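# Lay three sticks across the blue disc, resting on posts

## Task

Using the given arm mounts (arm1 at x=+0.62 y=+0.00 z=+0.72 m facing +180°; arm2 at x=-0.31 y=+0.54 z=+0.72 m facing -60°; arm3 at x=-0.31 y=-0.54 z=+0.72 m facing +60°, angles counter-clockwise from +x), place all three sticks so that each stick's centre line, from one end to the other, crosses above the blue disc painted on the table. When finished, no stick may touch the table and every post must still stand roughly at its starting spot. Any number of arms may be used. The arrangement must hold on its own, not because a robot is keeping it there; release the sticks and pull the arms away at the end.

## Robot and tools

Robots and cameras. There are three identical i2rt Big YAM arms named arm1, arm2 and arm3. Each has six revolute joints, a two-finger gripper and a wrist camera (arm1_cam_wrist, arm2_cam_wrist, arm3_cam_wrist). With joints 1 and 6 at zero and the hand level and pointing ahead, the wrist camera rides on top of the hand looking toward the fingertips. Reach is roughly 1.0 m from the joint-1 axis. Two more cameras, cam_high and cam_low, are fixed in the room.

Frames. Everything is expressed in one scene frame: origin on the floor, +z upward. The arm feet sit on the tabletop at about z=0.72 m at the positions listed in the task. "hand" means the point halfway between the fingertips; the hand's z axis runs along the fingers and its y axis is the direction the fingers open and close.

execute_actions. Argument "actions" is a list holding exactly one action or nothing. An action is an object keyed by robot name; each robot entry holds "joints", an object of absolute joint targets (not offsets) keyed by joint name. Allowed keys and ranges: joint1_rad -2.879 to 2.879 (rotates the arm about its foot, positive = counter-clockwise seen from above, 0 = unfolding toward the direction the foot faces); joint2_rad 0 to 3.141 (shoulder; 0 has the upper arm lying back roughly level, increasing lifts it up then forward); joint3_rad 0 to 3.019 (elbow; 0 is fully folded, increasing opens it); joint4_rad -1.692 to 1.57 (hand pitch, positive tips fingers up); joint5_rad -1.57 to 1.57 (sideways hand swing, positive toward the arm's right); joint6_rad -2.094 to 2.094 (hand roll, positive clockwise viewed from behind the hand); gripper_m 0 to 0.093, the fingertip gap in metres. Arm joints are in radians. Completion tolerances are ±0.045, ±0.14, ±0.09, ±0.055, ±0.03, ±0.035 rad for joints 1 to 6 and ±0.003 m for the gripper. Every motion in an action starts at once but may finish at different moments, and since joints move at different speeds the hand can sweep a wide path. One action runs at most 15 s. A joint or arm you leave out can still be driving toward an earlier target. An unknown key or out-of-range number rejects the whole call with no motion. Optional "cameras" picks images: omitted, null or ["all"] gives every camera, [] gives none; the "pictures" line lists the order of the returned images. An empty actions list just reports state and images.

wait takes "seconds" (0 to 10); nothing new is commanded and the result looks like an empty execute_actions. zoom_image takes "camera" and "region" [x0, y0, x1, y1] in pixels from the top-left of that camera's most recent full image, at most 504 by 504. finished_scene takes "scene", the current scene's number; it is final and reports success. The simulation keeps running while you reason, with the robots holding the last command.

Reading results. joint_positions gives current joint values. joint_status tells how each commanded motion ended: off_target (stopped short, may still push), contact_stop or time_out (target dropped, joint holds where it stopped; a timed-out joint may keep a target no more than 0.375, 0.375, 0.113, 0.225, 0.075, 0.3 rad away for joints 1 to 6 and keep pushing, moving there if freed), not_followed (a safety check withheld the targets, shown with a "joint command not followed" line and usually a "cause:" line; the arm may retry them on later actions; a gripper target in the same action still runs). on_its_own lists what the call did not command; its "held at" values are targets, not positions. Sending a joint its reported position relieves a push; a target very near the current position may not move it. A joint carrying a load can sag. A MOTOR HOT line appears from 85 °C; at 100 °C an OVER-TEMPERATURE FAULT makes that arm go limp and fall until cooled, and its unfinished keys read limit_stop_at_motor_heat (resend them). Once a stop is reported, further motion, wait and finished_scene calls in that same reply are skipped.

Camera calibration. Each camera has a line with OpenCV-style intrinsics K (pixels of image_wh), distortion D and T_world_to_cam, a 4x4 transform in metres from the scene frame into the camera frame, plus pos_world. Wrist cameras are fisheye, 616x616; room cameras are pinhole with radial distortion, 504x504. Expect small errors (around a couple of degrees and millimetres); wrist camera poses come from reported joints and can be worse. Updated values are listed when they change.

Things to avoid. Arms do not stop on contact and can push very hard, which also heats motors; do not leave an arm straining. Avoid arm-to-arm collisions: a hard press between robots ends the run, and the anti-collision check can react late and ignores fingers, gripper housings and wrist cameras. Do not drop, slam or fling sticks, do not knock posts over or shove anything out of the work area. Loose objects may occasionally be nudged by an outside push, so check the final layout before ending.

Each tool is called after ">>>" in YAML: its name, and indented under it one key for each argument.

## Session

>>> execute_actions:
  actions: []

Scene clock: 0.00 s.
Motor temperatures (°C, as the motors report them): arm1=[28 28 29 25 27 28] | arm2=[26 28 29 27 25 27] | arm3=[27 27 31 28 27 25]
arm1.joint_positions: joint1_rad=-0.093 joint2_rad=+0.461 joint3_rad=+1.326 joint4_rad=-1.375 joint5_rad=+0.062 joint6_rad=+0.383 gripper_m=+0.095
arm1.joint_status: not commanded
arm1.hand: x=+0.4531 y=+0.0189 z=+1.3205 quat_wxyz=(-0.056, -0.835, +0.201, +0.509) (m; scene frame)
arm2.joint_positions: joint1_rad=-0.002 joint2_rad=+0.568 joint3_rad=+1.324 joint4_rad=-1.170 joint5_rad=-0.065 joint6_rad=+0.178 gripper_m=+0.095
arm2.joint_status: not commanded
arm2.hand: x=-0.1886 y=+0.3230 z=+1.3019 quat_wxyz=(-0.500, -0.484, -0.686, +0.214) (m; scene frame)
arm3.joint_positions: joint1_rad=-0.418 joint2_rad=+0.451 joint3_rad=+1.419 joint4_rad=-1.490 joint5_rad=+0.093 joint6_rad=-0.161 gripper_m=+0.095
arm3.joint_status: not commanded
arm3.hand: x=-0.1888 y=-0.4670 z=+1.3584 quat_wxyz=(-0.497, +0.313, -0.806, -0.077) (m; scene frame)
pictures: arm1_cam_wrist, arm2_cam_wrist, arm3_cam_wrist, cam_high, cam_low
camera_calibration (this result's frames):
arm1_cam_wrist: T_world_to_cam=[[0.267948, 0.918167, -0.291845, 0.243569], [0.843317, -0.369995, -0.389769, 0.142008], [-0.465855, -0.141681, -0.873445, 1.49409], [0, 0, 0, 1]] pos_world=[0.511009, 0.0405898, 1.43144]
arm2_cam_wrist: T_world_to_cam=[[-0.877051, -0.44656, -0.177106, 0.210129], [-0.318797, 0.816814, -0.480815, 0.304996], [0.359375, -0.365239, -0.858749, 1.43047], [0, 0, 0, 1]] pos_world=[-0.23255, 0.367173, 1.41228]
arm3_cam_wrist: T_world_to_cam=[[0.589169, -0.786409, 0.185585, -0.508408], [-0.691373, -0.609517, -0.387934, 0.120533], [0.418191, 0.10025, -0.90281, 1.47374], [0, 0, 0, 1]] pos_world=[-0.233434, -0.474092, 1.47162]
Images, in order (width x height): arm1_cam_wrist 616x616, arm2_cam_wrist 616x616, arm3_cam_wrist 616x616, cam_high 504x504, cam_low 504x504.

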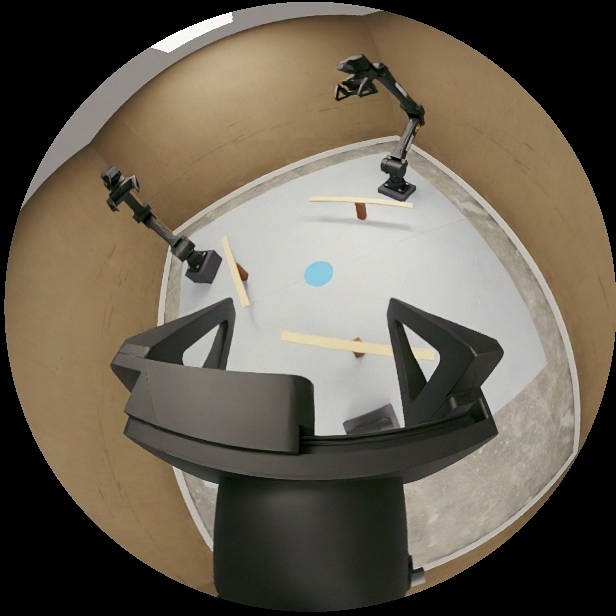

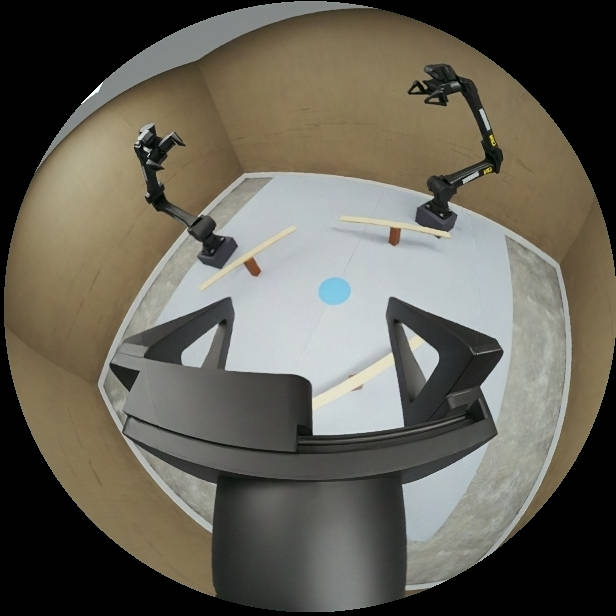

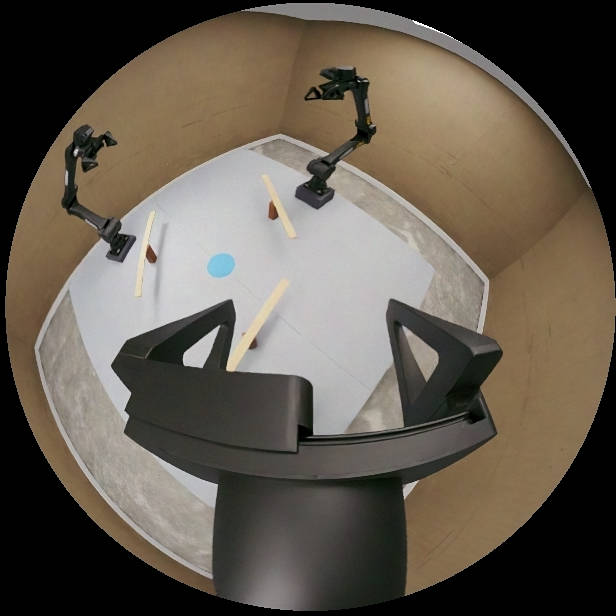

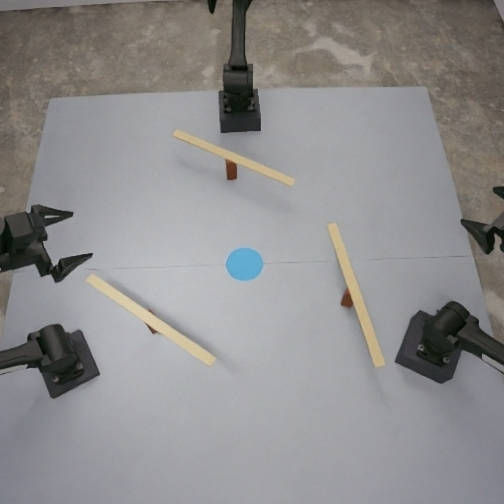

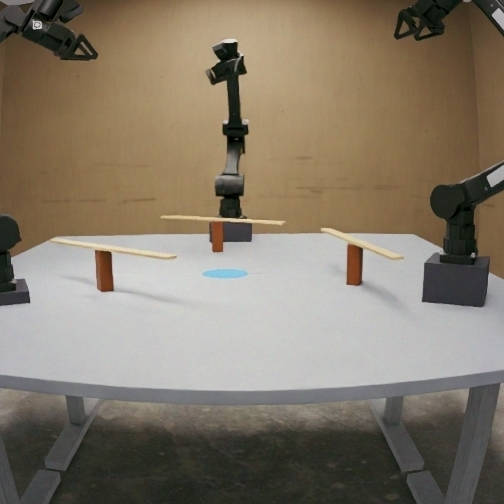

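>>> execute_actions:
  actions:
    - {"arm1":{"joints":{"joint1_rad":-0.5,"joint2_rad":1.122,"joint3_rad":0.64,"joint4_rad":-1.058,"joint5_rad":0,"joint6_rad":-1.525}},"arm2":{"joints":{"joint1_rad":0.205,"joint2_rad":1.015,"joint3_rad":0.69,"joint4_rad":-1.248,"joint5_rad":0,"joint6_rad":1.316}},"arm3":{"joints":{"joint1_rad":0.138,"joint2_rad":1.028,"joint3_rad":0.528,"joint4_rad":-1.04,"joint5_rad":0,"joint6_rad":1.02}}}

Scene clock: 14.53 s.
Motor temperatures (°C, as the motors report them): arm1=[28 28 32 25 27 28] | arm2=[26 28 32 27 25 27] | arm3=[27 27 34 28 27 25]
arm1.joint_positions: joint1_rad=-0.500 joint2_rad=+1.136 joint3_rad=+0.630 joint4_rad=-1.068 joint5_rad=+0.001 joint6_rad=-1.514 gripper_m=+0.095
arm1.joint_status: all done
arm1.hand: x=+0.3911 y=+0.1151 z=+0.8627 quat_wxyz=(+0.004, -0.865, -0.502, +0.004) (m; scene frame)
arm2.joint_positions: joint1_rad=+0.204 joint2_rad=+1.024 joint3_rad=+0.698 joint4_rad=-1.240 joint5_rad=-0.003 joint6_rad=+1.303 gripper_m=+0.095
arm2.joint_status: all done
arm2.hand: x=-0.1545 y=+0.3457 z=+0.8689 quat_wxyz=(+0.001, -0.889, -0.458, -0.003) (m; scene frame)
arm3.joint_positions: joint1_rad=+0.130 joint2_rad=+1.045 joint3_rad=+0.523 joint4_rad=-1.057 joint5_rad=+0.000 joint6_rad=+1.011 gripper_m=+0.095
arm3.joint_status: all done
arm3.hand: x=-0.2259 y=-0.3340 z=+0.8648 quat_wxyz=(+0.001, +0.084, -0.996, +0.004) (m; scene frame)
pictures: arm1_cam_wrist, arm2_cam_wrist, arm3_cam_wrist, cam_high, cam_low
camera_calibration (this result's frames):
arm1_cam_wrist: T_world_to_cam=[[-0.874145, 0.485638, 0.00516265, 0.278437], [0.394861, 0.704477, 0.589743, -0.741818], [0.282765, 0.517559, -0.807575, 0.653543], [0, 0, 0, 1]] pos_world=[0.351511, 0.0491271, 0.963829]
arm2_cam_wrist: T_world_to_cam=[[-0.822917, 0.568161, -0.000440203, -0.322487], [0.455717, 0.660517, 0.596691, -0.673379], [0.339307, 0.490827, -0.802471, 0.706747], [0, 0, 0, 1]] pos_world=[-0.198314, 0.281113, 0.968801]
arm3_cam_wrist: T_world_to_cam=[[0.172084, -0.985081, -0.00138219, -0.289277], [-0.791786, -0.139152, 0.594737, -0.730934], [-0.586057, -0.101251, -0.803919, 0.650571], [0, 0, 0, 1]] pos_world=[-0.147691, -0.320802, 0.957321]
Images, in order (width x height): arm1_cam_wrist 616x616, arm2_cam_wrist 616x616, arm3_cam_wrist 616x616, cam_high 504x504, cam_low 504x504.

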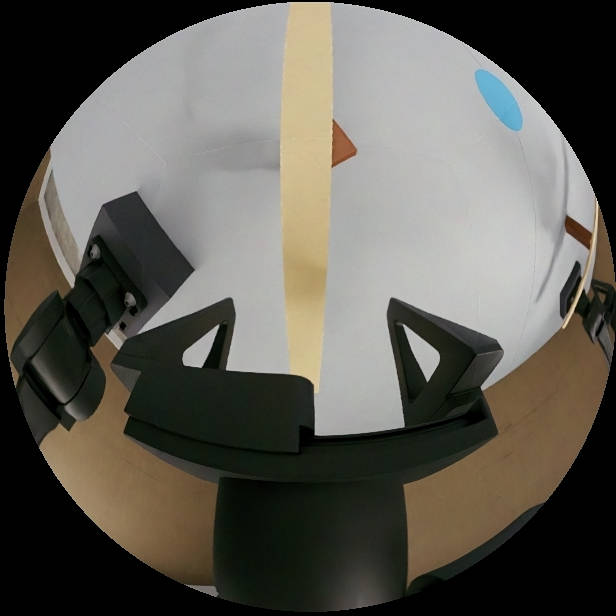

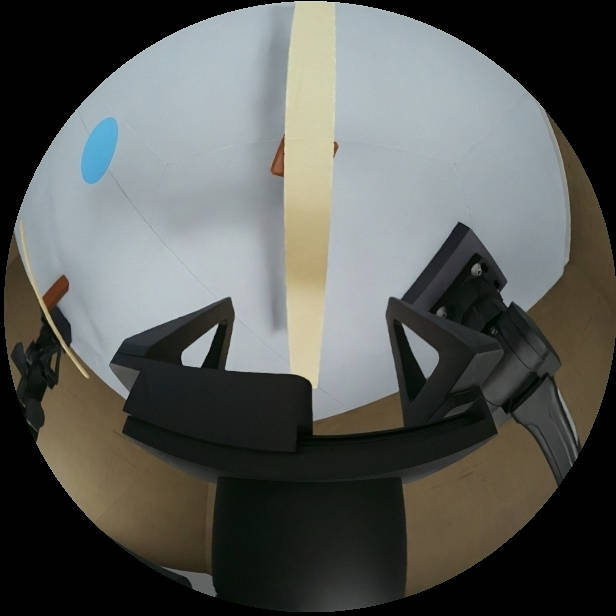

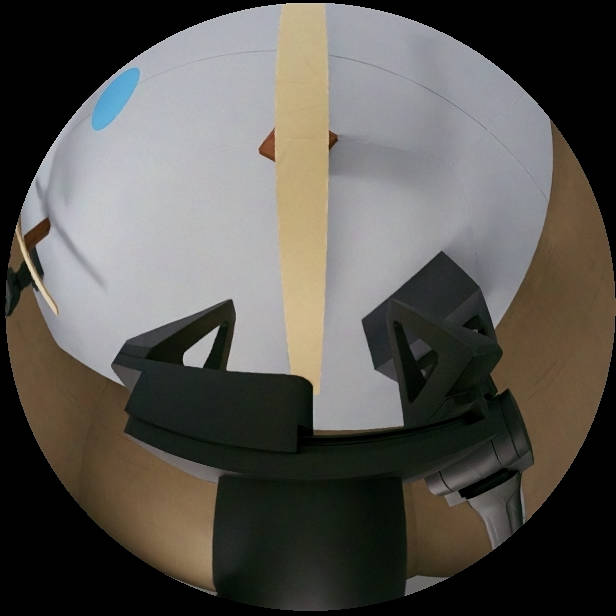

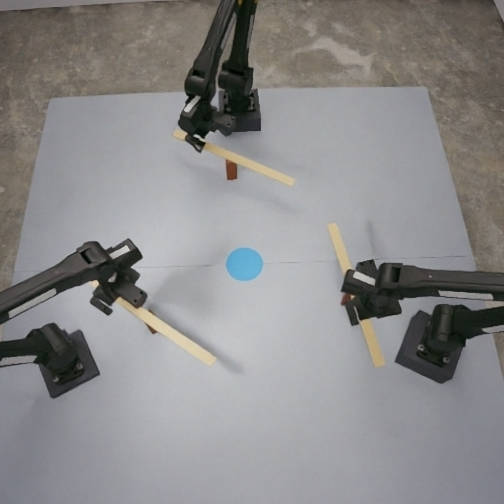

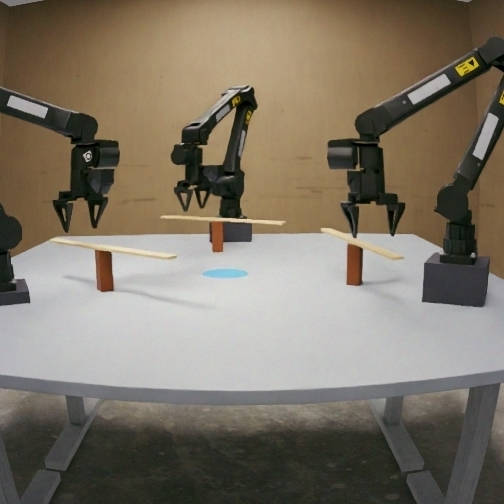

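>>> execute_actions:
  actions:
    - {"arm1":{"joints":{"joint2_rad":1.236,"joint3_rad":0.54,"joint4_rad":-0.85}},"arm2":{"joints":{"joint2_rad":1.12,"joint3_rad":0.585,"joint4_rad":-1.032,"joint6_rad":1.335}},"arm3":{"joints":{"joint1_rad":0.16,"joint2_rad":1.19,"joint3_rad":0.442,"joint4_rad":-0.802}}}
  cameras: ["arm1_cam_wrist","arm2_cam_wrist","arm3_cam_wrist"]

Scene clock: 20.80 s.
Motor temperatures (°C, as the motors report them): arm1=[28 28 32 25 27 28] | arm2=[26 28 32 27 25 27] | arm3=[27 27 34 28 27 25]
arm1.joint_positions: joint1_rad=-0.500 joint2_rad=+1.247 joint3_rad=+0.526 joint4_rad=-0.865 joint5_rad=+0.001 joint6_rad=-1.515 gripper_m=+0.095
arm1.joint_status: all done
arm1.hand: x=+0.3976 y=+0.1116 z=+0.8042 quat_wxyz=(-0.001, -0.865, -0.502, +0.001) (m; scene frame)
arm2.joint_positions: joint1_rad=+0.204 joint2_rad=+1.122 joint3_rad=+0.586 joint4_rad=-1.045 joint5_rad=-0.003 joint6_rad=+1.322 gripper_m=+0.095
arm2.joint_status: all done
arm2.hand: x=-0.1554 y=+0.3471 z=+0.8080 quat_wxyz=(+0.009, -0.893, -0.450, -0.002) (m; scene frame)
arm3.joint_positions: joint1_rad=+0.145 joint2_rad=+1.190 joint3_rad=+0.435 joint4_rad=-0.819 joint5_rad=+0.000 joint6_rad=+1.011 gripper_m=+0.095
arm3.joint_status: all done
arm3.hand: x=-0.2280 y=-0.3310 z=+0.8088 quat_wxyz=(-0.001, +0.091, -0.996, +0.002) (m; scene frame)
pictures: arm1_cam_wrist, arm2_cam_wrist, arm3_cam_wrist
camera_calibration (this result's frames):
arm1_cam_wrist: T_world_to_cam=[[-0.874526, 0.484932, -0.00664931, 0.295861], [0.38805, 0.707901, 0.590164, -0.705475], [0.290897, 0.513534, -0.807256, 0.603228], [0, 0, 0, 1]] pos_world=[0.357021, 0.0461558, 0.905272]
arm2_cam_wrist: T_world_to_cam=[[-0.811901, 0.583616, 0.0144292, -0.339719], [0.474024, 0.644611, 0.599815, -0.63179], [0.34076, 0.49383, -0.800009, 0.65467], [0, 0, 0, 1]] pos_world=[-0.19942, 0.282229, 0.907601]
arm3_cam_wrist: T_world_to_cam=[[0.185994, -0.982531, -0.00618427, -0.278153], [-0.790983, -0.153462, 0.59228, -0.701398], [-0.582883, -0.105269, -0.805708, 0.605448], [0, 0, 0, 1]] pos_world=[-0.150153, -0.317197, 0.901518]
Images, in order (width x height): arm1_cam_wrist 616x616, arm2_cam_wrist 616x616, arm3_cam_wrist 616x616.

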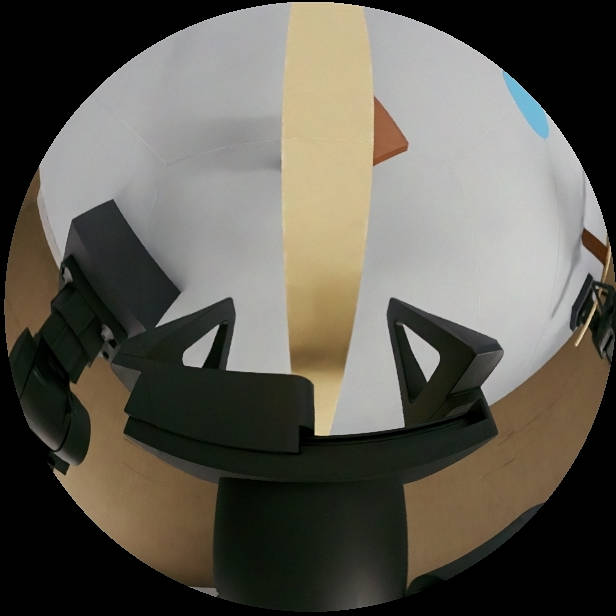

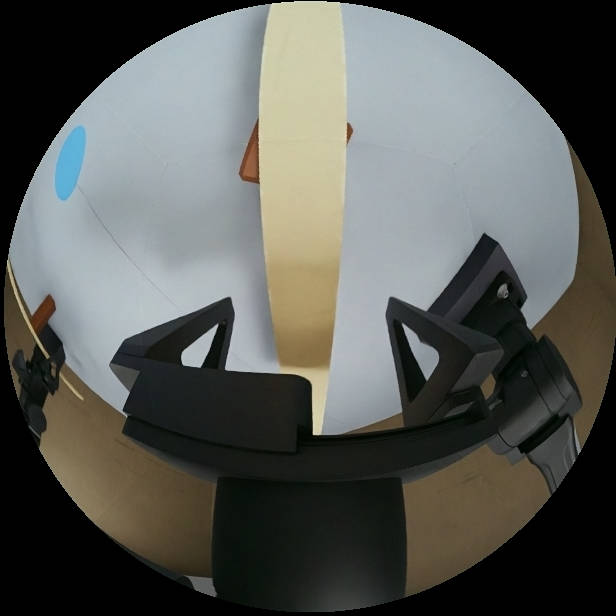

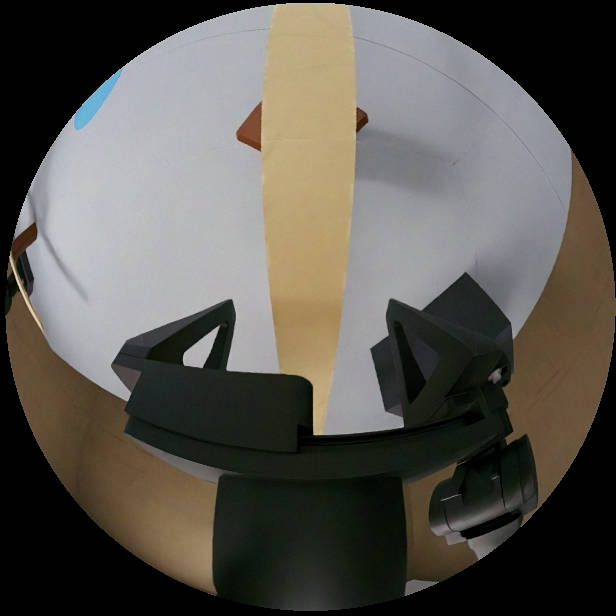

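>>> execute_actions:
  actions:
    - {"arm1":{"joints":{"joint4_rad":-0.83,"gripper_m":0.0}},"arm2":{"joints":{"joint4_rad":-1.02,"gripper_m":0.0}},"arm3":{"joints":{"gripper_m":0.0}}}
  cameras: []

>>> execute_actions:
  actions:
    - {"arm1":{"joints":{"joint2_rad":1.0}},"arm2":{"joints":{"joint2_rad":0.975,"joint3_rad":0.69}},"arm3":{"joints":{"joint2_rad":1.035,"joint3_rad":0.545}}}
  cameras: ["cam_low","cam_high"]

Scene clock: 31.63 s.
Motor temperatures (°C, as the motors report them): arm1=[28 28 32 25 27 28] | arm2=[26 28 32 27 25 27] | arm3=[27 27 34 28 27 26]
arm1.joint_positions: joint1_rad=-0.500 joint2_rad=+1.247 joint3_rad=+0.526 joint4_rad=-0.844 joint5_rad=+0.001 joint6_rad=-1.518 gripper_m=+0.027
arm1.joint_status: gripper_m off_target (ended at +0.027, target +0.000); the others done
arm1.hand: x=+0.3932 y=+0.1138 z=+0.8043 quat_wxyz=(+0.008, -0.864, -0.503, +0.006) (m; scene frame)
arm2.joint_positions: joint1_rad=+0.204 joint2_rad=+1.122 joint3_rad=+0.586 joint4_rad=-1.033 joint5_rad=-0.003 joint6_rad=+1.324 gripper_m=+0.027
arm2.joint_status: gripper_m off_target (ended at +0.027, target +0.000); the others done
arm2.hand: x=-0.1535 y=+0.3448 z=+0.8080 quat_wxyz=(+0.003, -0.893, -0.449, -0.003) (m; scene frame)
arm3.joint_positions: joint1_rad=+0.145 joint2_rad=+1.190 joint3_rad=+0.435 joint4_rad=-0.818 joint5_rad=+0.001 joint6_rad=+1.013 gripper_m=+0.027
arm3.joint_status: gripper_m off_target (ended at +0.027, target +0.000)
arm3.hand: x=-0.2279 y=-0.3309 z=+0.8088 quat_wxyz=(-0.001, +0.090, -0.996, +0.002) (m; scene frame)
pictures: none
No camera images: the call's "cameras" was empty. Leave "cameras" out to get every camera's image.

Scene clock: 32.90 s.
Motor temperatures (°C, as the motors report them): arm1=[28 28 32 25 27 28] | arm2=[26 28 32 27 25 27] | arm3=[27 27 34 28 27 26]
arm1.joint_positions: joint1_rad=-0.500 joint2_rad=+0.996 joint3_rad=+0.526 joint4_rad=-0.844 joint5_rad=+0.001 joint6_rad=-1.518 gripper_m=+0.027
arm1.joint_status: all done
arm1.hand: x=+0.3745 y=+0.1233 z=+0.8657 quat_wxyz=(+0.112, -0.856, -0.499, +0.075) (m; scene frame)
arm2.joint_positions: joint1_rad=+0.204 joint2_rad=+0.967 joint3_rad=+0.655 joint4_rad=-1.031 joint5_rad=-0.003 joint6_rad=+1.324 gripper_m=+0.027
arm2.joint_status: all done
arm2.hand: x=-0.1318 y=+0.3178 z=+0.8715 quat_wxyz=(-0.107, -0.888, -0.446, -0.027) (m; scene frame)
arm3.joint_positions: joint1_rad=+0.145 joint2_rad=+1.034 joint3_rad=+0.517 joint4_rad=-0.815 joint5_rad=+0.001 joint6_rad=+1.013 gripper_m=+0.027
arm3.joint_status: all done
arm3.hand: x=-0.2079 y=-0.2798 z=+0.8720 quat_wxyz=(-0.055, +0.090, -0.989, -0.106) (m; scene frame)
pictures: cam_high, cam_low
Images, in order (width x height): cam_high 504x504, cam_low 504x504.

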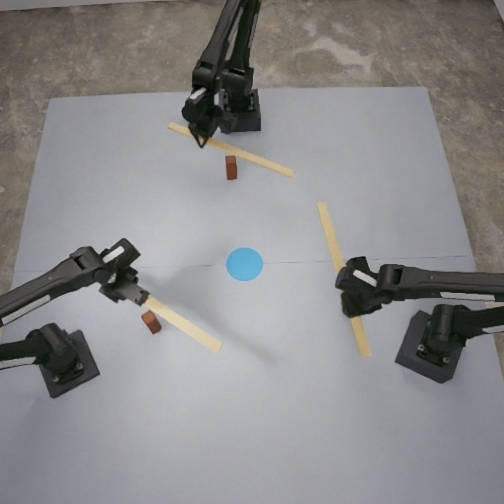

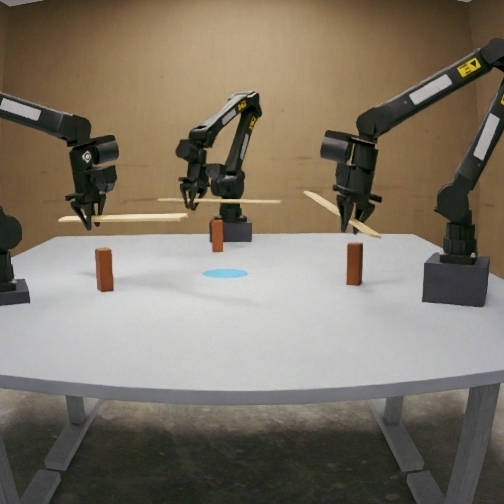

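>>> execute_actions:
  actions:
    - {"arm1":{"joints":{"joint1_rad":-0.45}},"arm2":{"joints":{"joint6_rad":-0.2}},"arm3":{"joints":{"joint1_rad":-0.12,"joint6_rad":-0.14}}}
  cameras: ["cam_high"]

Scene clock: 38.80 s.
Motor temperatures (°C, as the motors report them): arm1=[28 28 33 25 27 28] | arm2=[26 28 34 27 25 27] | arm3=[27 27 36 28 27 26]
arm1.joint_positions: joint1_rad=-0.454 joint2_rad=+0.996 joint3_rad=+0.526 joint4_rad=-0.844 joint5_rad=+0.001 joint6_rad=-1.518 gripper_m=+0.027
arm1.joint_status: all done
arm1.hand: x=+0.3690 y=+0.1118 z=+0.8657 quat_wxyz=(+0.110, -0.845, -0.518, +0.077) (m; scene frame)
arm2.joint_positions: joint1_rad=+0.204 joint2_rad=+0.967 joint3_rad=+0.655 joint4_rad=-1.031 joint5_rad=-0.003 joint6_rad=-0.187 gripper_m=+0.027
arm2.joint_status: all done
arm2.hand: x=-0.1318 y=+0.3178 z=+0.8715 quat_wxyz=(-0.097, -0.340, -0.934, +0.053) (m; scene frame)
arm3.joint_positions: joint1_rad=-0.111 joint2_rad=+1.034 joint3_rad=+0.517 joint4_rad=-0.815 joint5_rad=-0.001 joint6_rad=-0.131 gripper_m=+0.027
arm3.joint_status: all done
arm3.hand: x=-0.1464 y=-0.3139 z=+0.8722 quat_wxyz=(-0.110, +0.506, -0.854, -0.046) (m; scene frame)
pictures: cam_high
Images, in order (width x height): cam_high 504x504.

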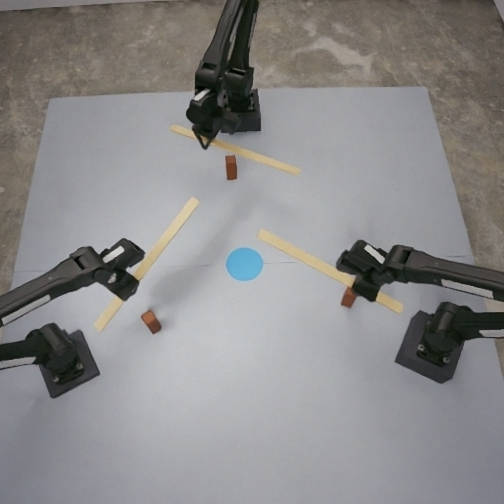

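Go to the retracted pinwheel.

>>> execute_actions:
  actions:
    - {"arm1":{"joints":{"joint1_rad":-0.12,"joint2_rad":1.16,"joint3_rad":0.68,"joint4_rad":-0.775,"joint6_rad":-0.295}},"arm2":{"joints":{"joint1_rad":-0.048,"joint2_rad":1.125,"joint3_rad":0.78,"joint4_rad":-0.94,"joint6_rad":-0.335}},"arm3":{"joints":{"joint2_rad":1.2,"joint3_rad":0.655,"joint4_rad":-0.715,"joint6_rad":-0.34}}}
  cameras: ["cam_low","cam_high"]

Scene clock: 44.10 s.
Motor temperatures (°C, as the motors report them): arm1=[28 28 34 25 27 28] | arm2=[26 28 35 27 25 27] | arm3=[27 27 36 28 27 26]
arm1.joint_positions: joint1_rad=-0.118 joint2_rad=+1.166 joint3_rad=+0.640 joint4_rad=-0.787 joint5_rad=+0.001 joint6_rad=-0.306 gripper_m=+0.027
arm1.joint_status: all done
arm1.hand: x=+0.2940 y=+0.0266 z=+0.8678 quat_wxyz=(+0.028, -0.984, -0.112, +0.133) (m; scene frame)
arm2.joint_positions: joint1_rad=-0.052 joint2_rad=+1.123 joint3_rad=+0.740 joint4_rad=-0.950 joint5_rad=-0.001 joint6_rad=-0.323 gripper_m=+0.027
arm2.joint_status: all done
arm2.hand: x=-0.1724 y=+0.2345 z=+0.8666 quat_wxyz=(-0.087, -0.396, -0.911, +0.076) (m; scene frame)
arm3.joint_positions: joint1_rad=-0.111 joint2_rad=+1.194 joint3_rad=+0.621 joint4_rad=-0.731 joint5_rad=-0.001 joint6_rad=-0.332 gripper_m=+0.027
arm3.joint_status: all done
arm3.hand: x=-0.1140 y=-0.2696 z=+0.8726 quat_wxyz=(-0.128, +0.588, -0.798, -0.039) (m; scene frame)
pictures: cam_high, cam_low
Images, in order (width x height): cam_high 504x504, cam_low 504x504.

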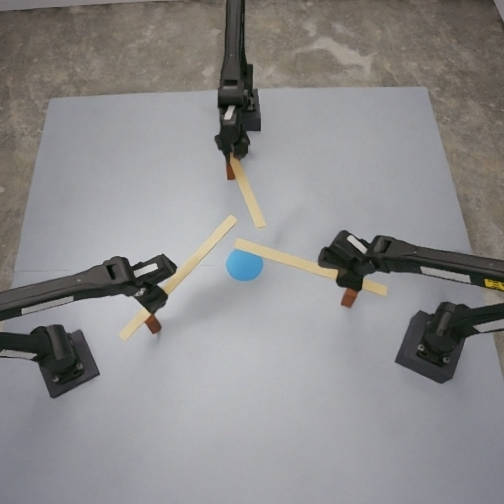

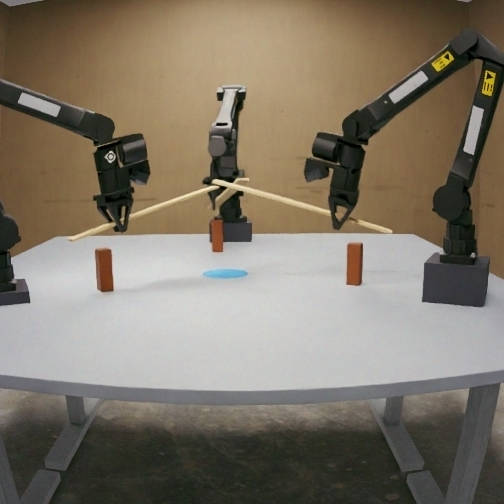

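>>> execute_actions:
  actions:
    - {"arm1":{"joints":{"joint1_rad":-0.075,"joint2_rad":1.375,"joint3_rad":0.87,"joint6_rad":-0.23}},"arm2":{"joints":{"joint1_rad":-0.005,"joint2_rad":1.31,"joint3_rad":0.968,"joint6_rad":-0.242}},"arm3":{"joints":{"joint1_rad":-0.05,"joint2_rad":1.415,"joint3_rad":0.86,"joint4_rad":-0.762,"joint6_rad":-0.24}}}
  cameras: ["cam_low","cam_high"]

>>> zoom_image:
  camera: "cam_high"
  region: [120, 130, 380, 350]

Scene clock: 51.20 s.
Motor temperatures (°C, as the motors report them): arm1=[28 28 35 25 27 28] | arm2=[26 28 36 27 25 27] | arm3=[27 27 37 28 27 26]
arm1.joint_positions: joint1_rad=-0.079 joint2_rad=+1.383 joint3_rad=+0.830 joint4_rad=-0.786 joint5_rad=+0.001 joint6_rad=-0.241 gripper_m=+0.027
arm1.joint_status: all done
arm1.hand: x=+0.2222 y=+0.0167 z=+0.8683 quat_wxyz=(+0.019, -0.987, -0.099, +0.121) (m; scene frame)
arm2.joint_positions: joint1_rad=-0.007 joint2_rad=+1.304 joint3_rad=+0.925 joint4_rad=-0.948 joint5_rad=-0.001 joint6_rad=-0.255 gripper_m=+0.027
arm2.joint_status: all done
arm2.hand: x=-0.1269 y=+0.1785 z=+0.8803 quat_wxyz=(-0.093, -0.406, -0.906, +0.072) (m; scene frame)
arm3.joint_positions: joint1_rad=-0.060 joint2_rad=+1.407 joint3_rad=+0.824 joint4_rad=-0.750 joint5_rad=-0.001 joint6_rad=-0.250 gripper_m=+0.027
arm3.joint_status: all done
arm3.hand: x=-0.0883 y=-0.1996 z=+0.8749 quat_wxyz=(-0.111, +0.577, -0.808, -0.042) (m; scene frame)
pictures: cam_high, cam_low
Images, in order (width x height): cam_high 504x504, cam_low 504x504.

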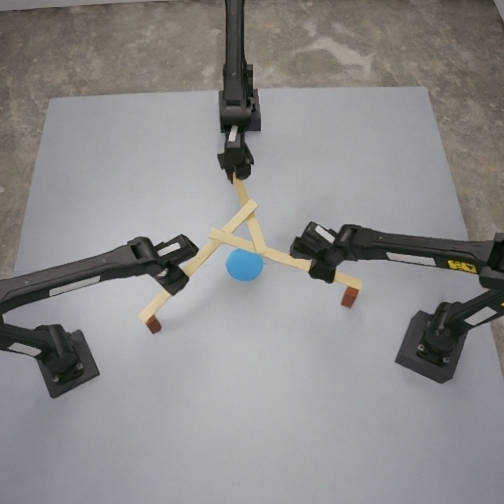

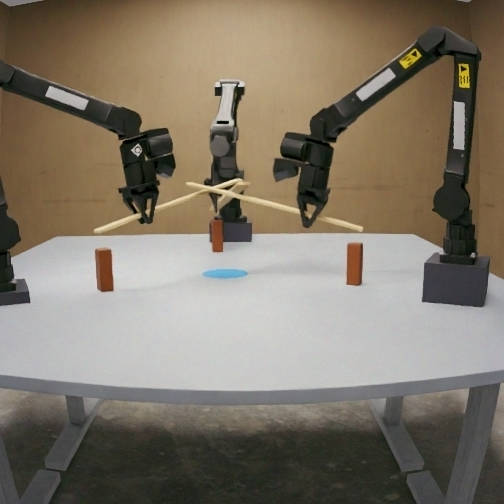

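Region (120, 130, 380, 350) of cam_high's 504x504 image, scaled by 1.938, with more detail than that image has; it fills the top 426 rows of this view, and the rest is white.

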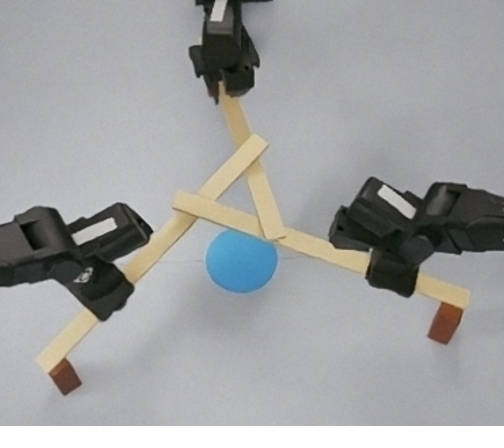

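>>> execute_actions:
  actions:
    - {"arm1":{"joints":{"joint2_rad":1.485}},"arm2":{"joints":{"joint2_rad":1.445}},"arm3":{"joints":{"joint2_rad":1.525}}}
  cameras: ["cam_low","cam_high"]

>>> zoom_image:
  camera: "cam_high"
  region: [120, 130, 380, 350]

>>> zoom_image:
  camera: "cam_low"
  region: [80, 190, 260, 300]

>>> zoom_image:
  camera: "cam_low"
  region: [190, 190, 380, 300]

Scene clock: 56.53 s.
Motor temperatures (°C, as the motors report them): arm1=[28 28 36 25 27 28] | arm2=[26 28 37 27 25 27] | arm3=[27 27 38 28 27 26]
arm1.joint_positions: joint1_rad=-0.079 joint2_rad=+1.508 joint3_rad=+0.830 joint4_rad=-0.786 joint5_rad=+0.001 joint6_rad=-0.240 gripper_m=+0.027
arm1.joint_status: all done
arm1.hand: x=+0.2314 y=+0.0165 z=+0.8217 quat_wxyz=(+0.010, -0.993, -0.099, +0.060) (m; scene frame)
arm2.joint_positions: joint1_rad=-0.007 joint2_rad=+1.442 joint3_rad=+0.927 joint4_rad=-0.944 joint5_rad=-0.002 joint6_rad=-0.255 gripper_m=+0.027
arm2.joint_status: all done
arm2.hand: x=-0.1274 y=+0.1800 z=+0.8286 quat_wxyz=(-0.042, -0.408, -0.911, +0.031) (m; scene frame)
arm3.joint_positions: joint1_rad=-0.060 joint2_rad=+1.526 joint3_rad=+0.824 joint4_rad=-0.751 joint5_rad=-0.001 joint6_rad=-0.249 gripper_m=+0.027
arm3.joint_status: all done
arm3.hand: x=-0.0940 y=-0.2086 z=+0.8299 quat_wxyz=(-0.055, +0.580, -0.813, -0.020) (m; scene frame)
pictures: cam_high, cam_low
Images, in order (width x height): cam_high 504x504, cam_low 504x504.

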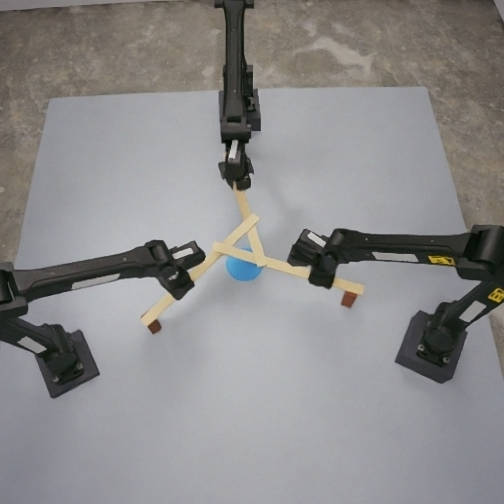

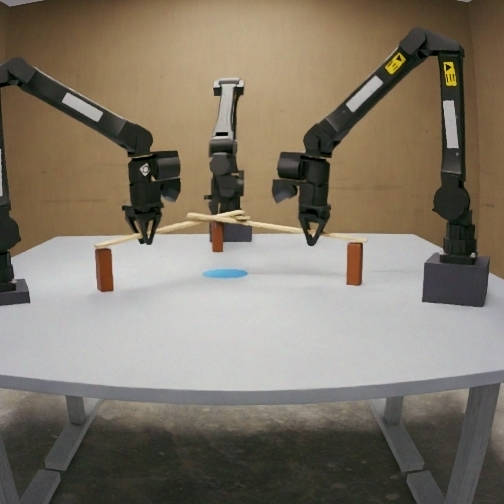

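Region (120, 130, 380, 350) of cam_high's 504x504 image, scaled by 1.938, with more detail than that image has; it fills the top 426 rows of this view, and the rest is white.

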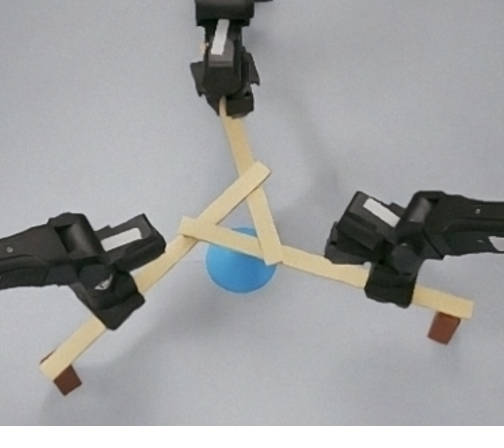

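Region (80, 190, 260, 300) of cam_low's 504x504 image, scaled by 2.800, with more detail than that image has.

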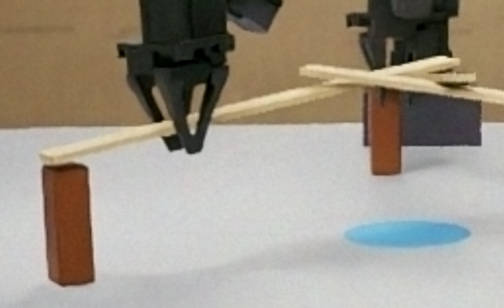

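Region (190, 190, 380, 300) of cam_low's 504x504 image, scaled by 2.653, with more detail than that image has; it fills the top 292 rows of this view, and the rest is white.

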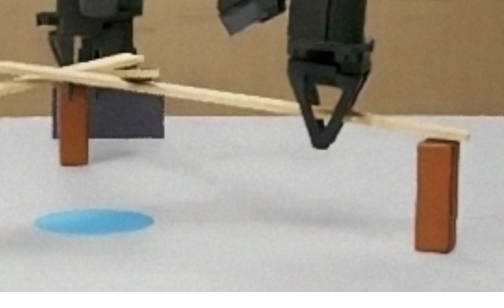

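>>> execute_actions:
  actions:
    - {"arm1":{"joints":{"gripper_m":0.06}},"arm2":{"joints":{"gripper_m":0.06}},"arm3":{"joints":{"gripper_m":0.06}}}
  cameras: ["cam_low"]

>>> execute_actions:
  actions:
    - {"arm1":{"joints":{"joint2_rad":0.9,"joint4_rad":-1.1}},"arm2":{"joints":{"joint2_rad":0.9,"joint4_rad":-1.25}},"arm3":{"joints":{"joint2_rad":0.9,"joint4_rad":-1.05}}}

Scene clock: 59.63 s.
Motor temperatures (°C, as the motors report them): arm1=[28 28 36 25 27 28] | arm2=[26 28 37 27 25 27] | arm3=[27 27 38 28 27 26]
arm1.joint_positions: joint1_rad=-0.079 joint2_rad=+1.506 joint3_rad=+0.830 joint4_rad=-0.786 joint5_rad=+0.001 joint6_rad=-0.240 gripper_m=+0.060
arm1.joint_status: all done
arm1.hand: x=+0.2313 y=+0.0165 z=+0.8221 quat_wxyz=(+0.011, -0.993, -0.099, +0.060) (m; scene frame)
arm2.joint_positions: joint1_rad=-0.007 joint2_rad=+1.442 joint3_rad=+0.927 joint4_rad=-0.944 joint5_rad=-0.002 joint6_rad=-0.255 gripper_m=+0.060
arm2.joint_status: all done
arm2.hand: x=-0.1274 y=+0.1800 z=+0.8286 quat_wxyz=(-0.042, -0.408, -0.911, +0.031) (m; scene frame)
arm3.joint_positions: joint1_rad=-0.060 joint2_rad=+1.526 joint3_rad=+0.824 joint4_rad=-0.751 joint5_rad=-0.001 joint6_rad=-0.249 gripper_m=+0.060
arm3.joint_status: all done
arm3.hand: x=-0.0940 y=-0.2086 z=+0.8299 quat_wxyz=(-0.055, +0.580, -0.813, -0.020) (m; scene frame)
pictures: cam_low
Images, in order (width x height): cam_low 504x504.

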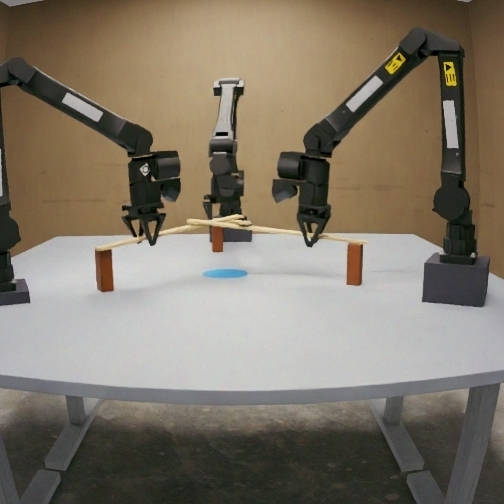

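Scene clock: 61.00 s.
Motor temperatures (°C, as the motors report them): arm1=[28 28 36 25 27 28] | arm2=[26 28 37 27 25 27] | arm3=[27 27 38 28 27 26]
arm1.joint_positions: joint1_rad=-0.079 joint2_rad=+0.894 joint3_rad=+0.830 joint4_rad=-1.089 joint5_rad=+0.001 joint6_rad=-0.240 gripper_m=+0.060
arm1.joint_status: all done
arm1.hand: x=+0.3049 y=+0.0130 z=+1.0110 quat_wxyz=(+0.032, -0.972, -0.097, +0.212) (m; scene frame)
arm2.joint_positions: joint1_rad=-0.007 joint2_rad=+0.885 joint3_rad=+0.927 joint4_rad=-1.238 joint5_rad=-0.002 joint6_rad=-0.255 gripper_m=+0.060
arm2.joint_status: all done
arm2.hand: x=-0.1702 y=+0.2625 z=+1.0009 quat_wxyz=(-0.144, -0.402, -0.897, +0.113) (m; scene frame)
arm3.joint_positions: joint1_rad=-0.060 joint2_rad=+0.899 joint3_rad=+0.824 joint4_rad=-1.033 joint5_rad=-0.001 joint6_rad=-0.249 gripper_m=+0.060
arm3.joint_status: all done
arm3.hand: x=-0.1292 y=-0.2612 z=+1.0297 quat_wxyz=(-0.214, +0.565, -0.792, -0.082) (m; scene frame)
pictures: arm1_cam_wrist, arm2_cam_wrist, arm3_cam_wrist, cam_high, cam_low
camera_calibration (this result's frames):
arm1_cam_wrist: T_world_to_cam=[[-0.188643, 0.976671, 0.102605, -0.0619901], [0.963483, 0.163846, 0.211792, -0.507547], [0.190039, 0.138811, -0.971914, 1.04988], [0, 0, 0, 1]] pos_world=[0.277801, -0.00203082, 1.13424]
arm2_cam_wrist: T_world_to_cam=[[-0.744509, -0.661294, 0.0916385, -0.0441857], [-0.620512, 0.736076, 0.270477, -0.566608], [-0.246318, 0.14451, -0.958355, 1.00613], [0, 0, 0, 1]] pos_world=[-0.136656, 0.242452, 1.12153]
arm3_cam_wrist: T_world_to_cam=[[0.934624, -0.339805, 0.104927, -0.0763161], [-0.35402, -0.917057, 0.183508, -0.465497], [0.0338675, -0.208657, -0.977402, 1.07784], [0, 0, 0, 1]] pos_world=[-0.129972, -0.22792, 1.14692]
Images, in order (width x height): arm1_cam_wrist 616x616, arm2_cam_wrist 616x616, arm3_cam_wrist 616x616, cam_high 504x504, cam_low 504x504.

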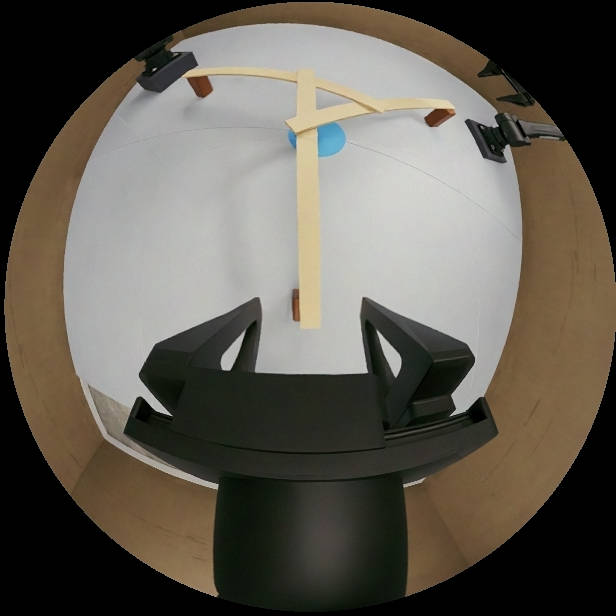

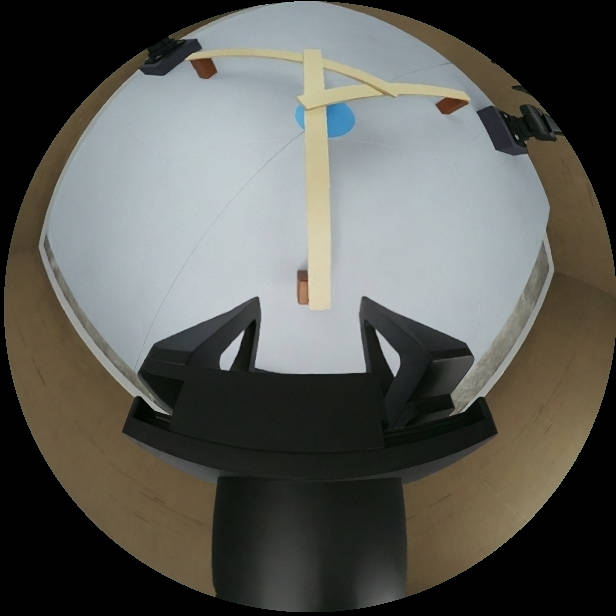

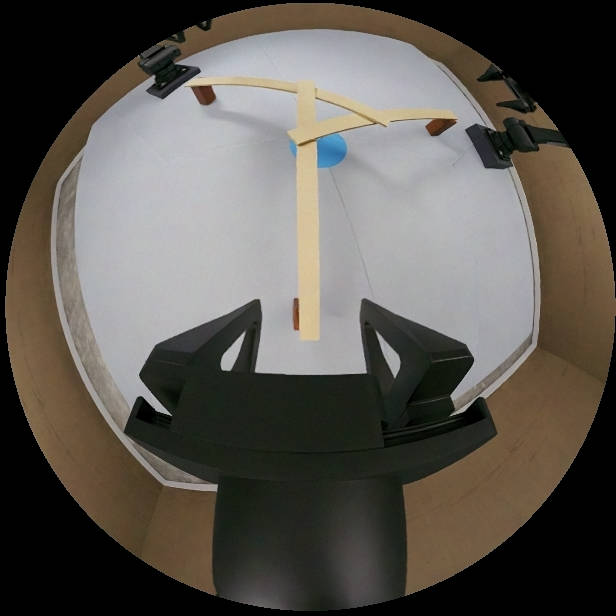

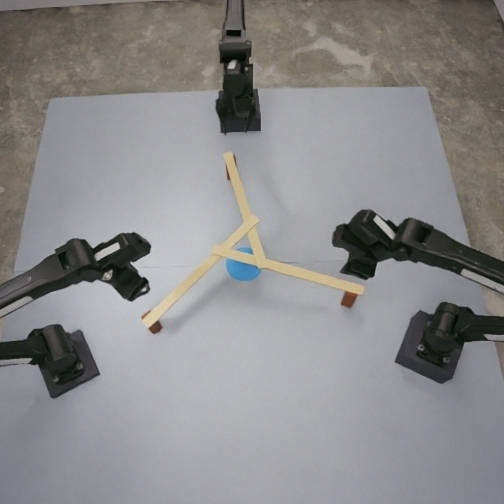

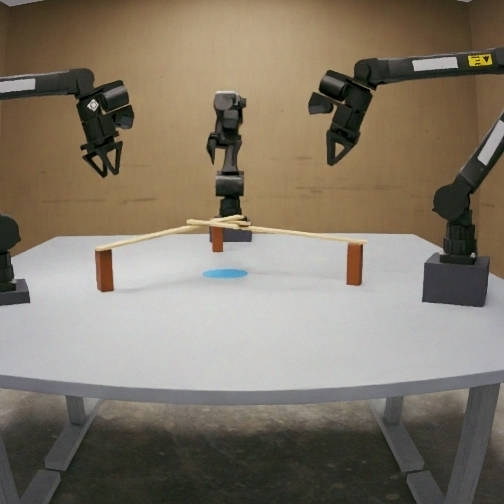

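>>> finished_scene:
  scene: 2

The scene is finished: the task was done.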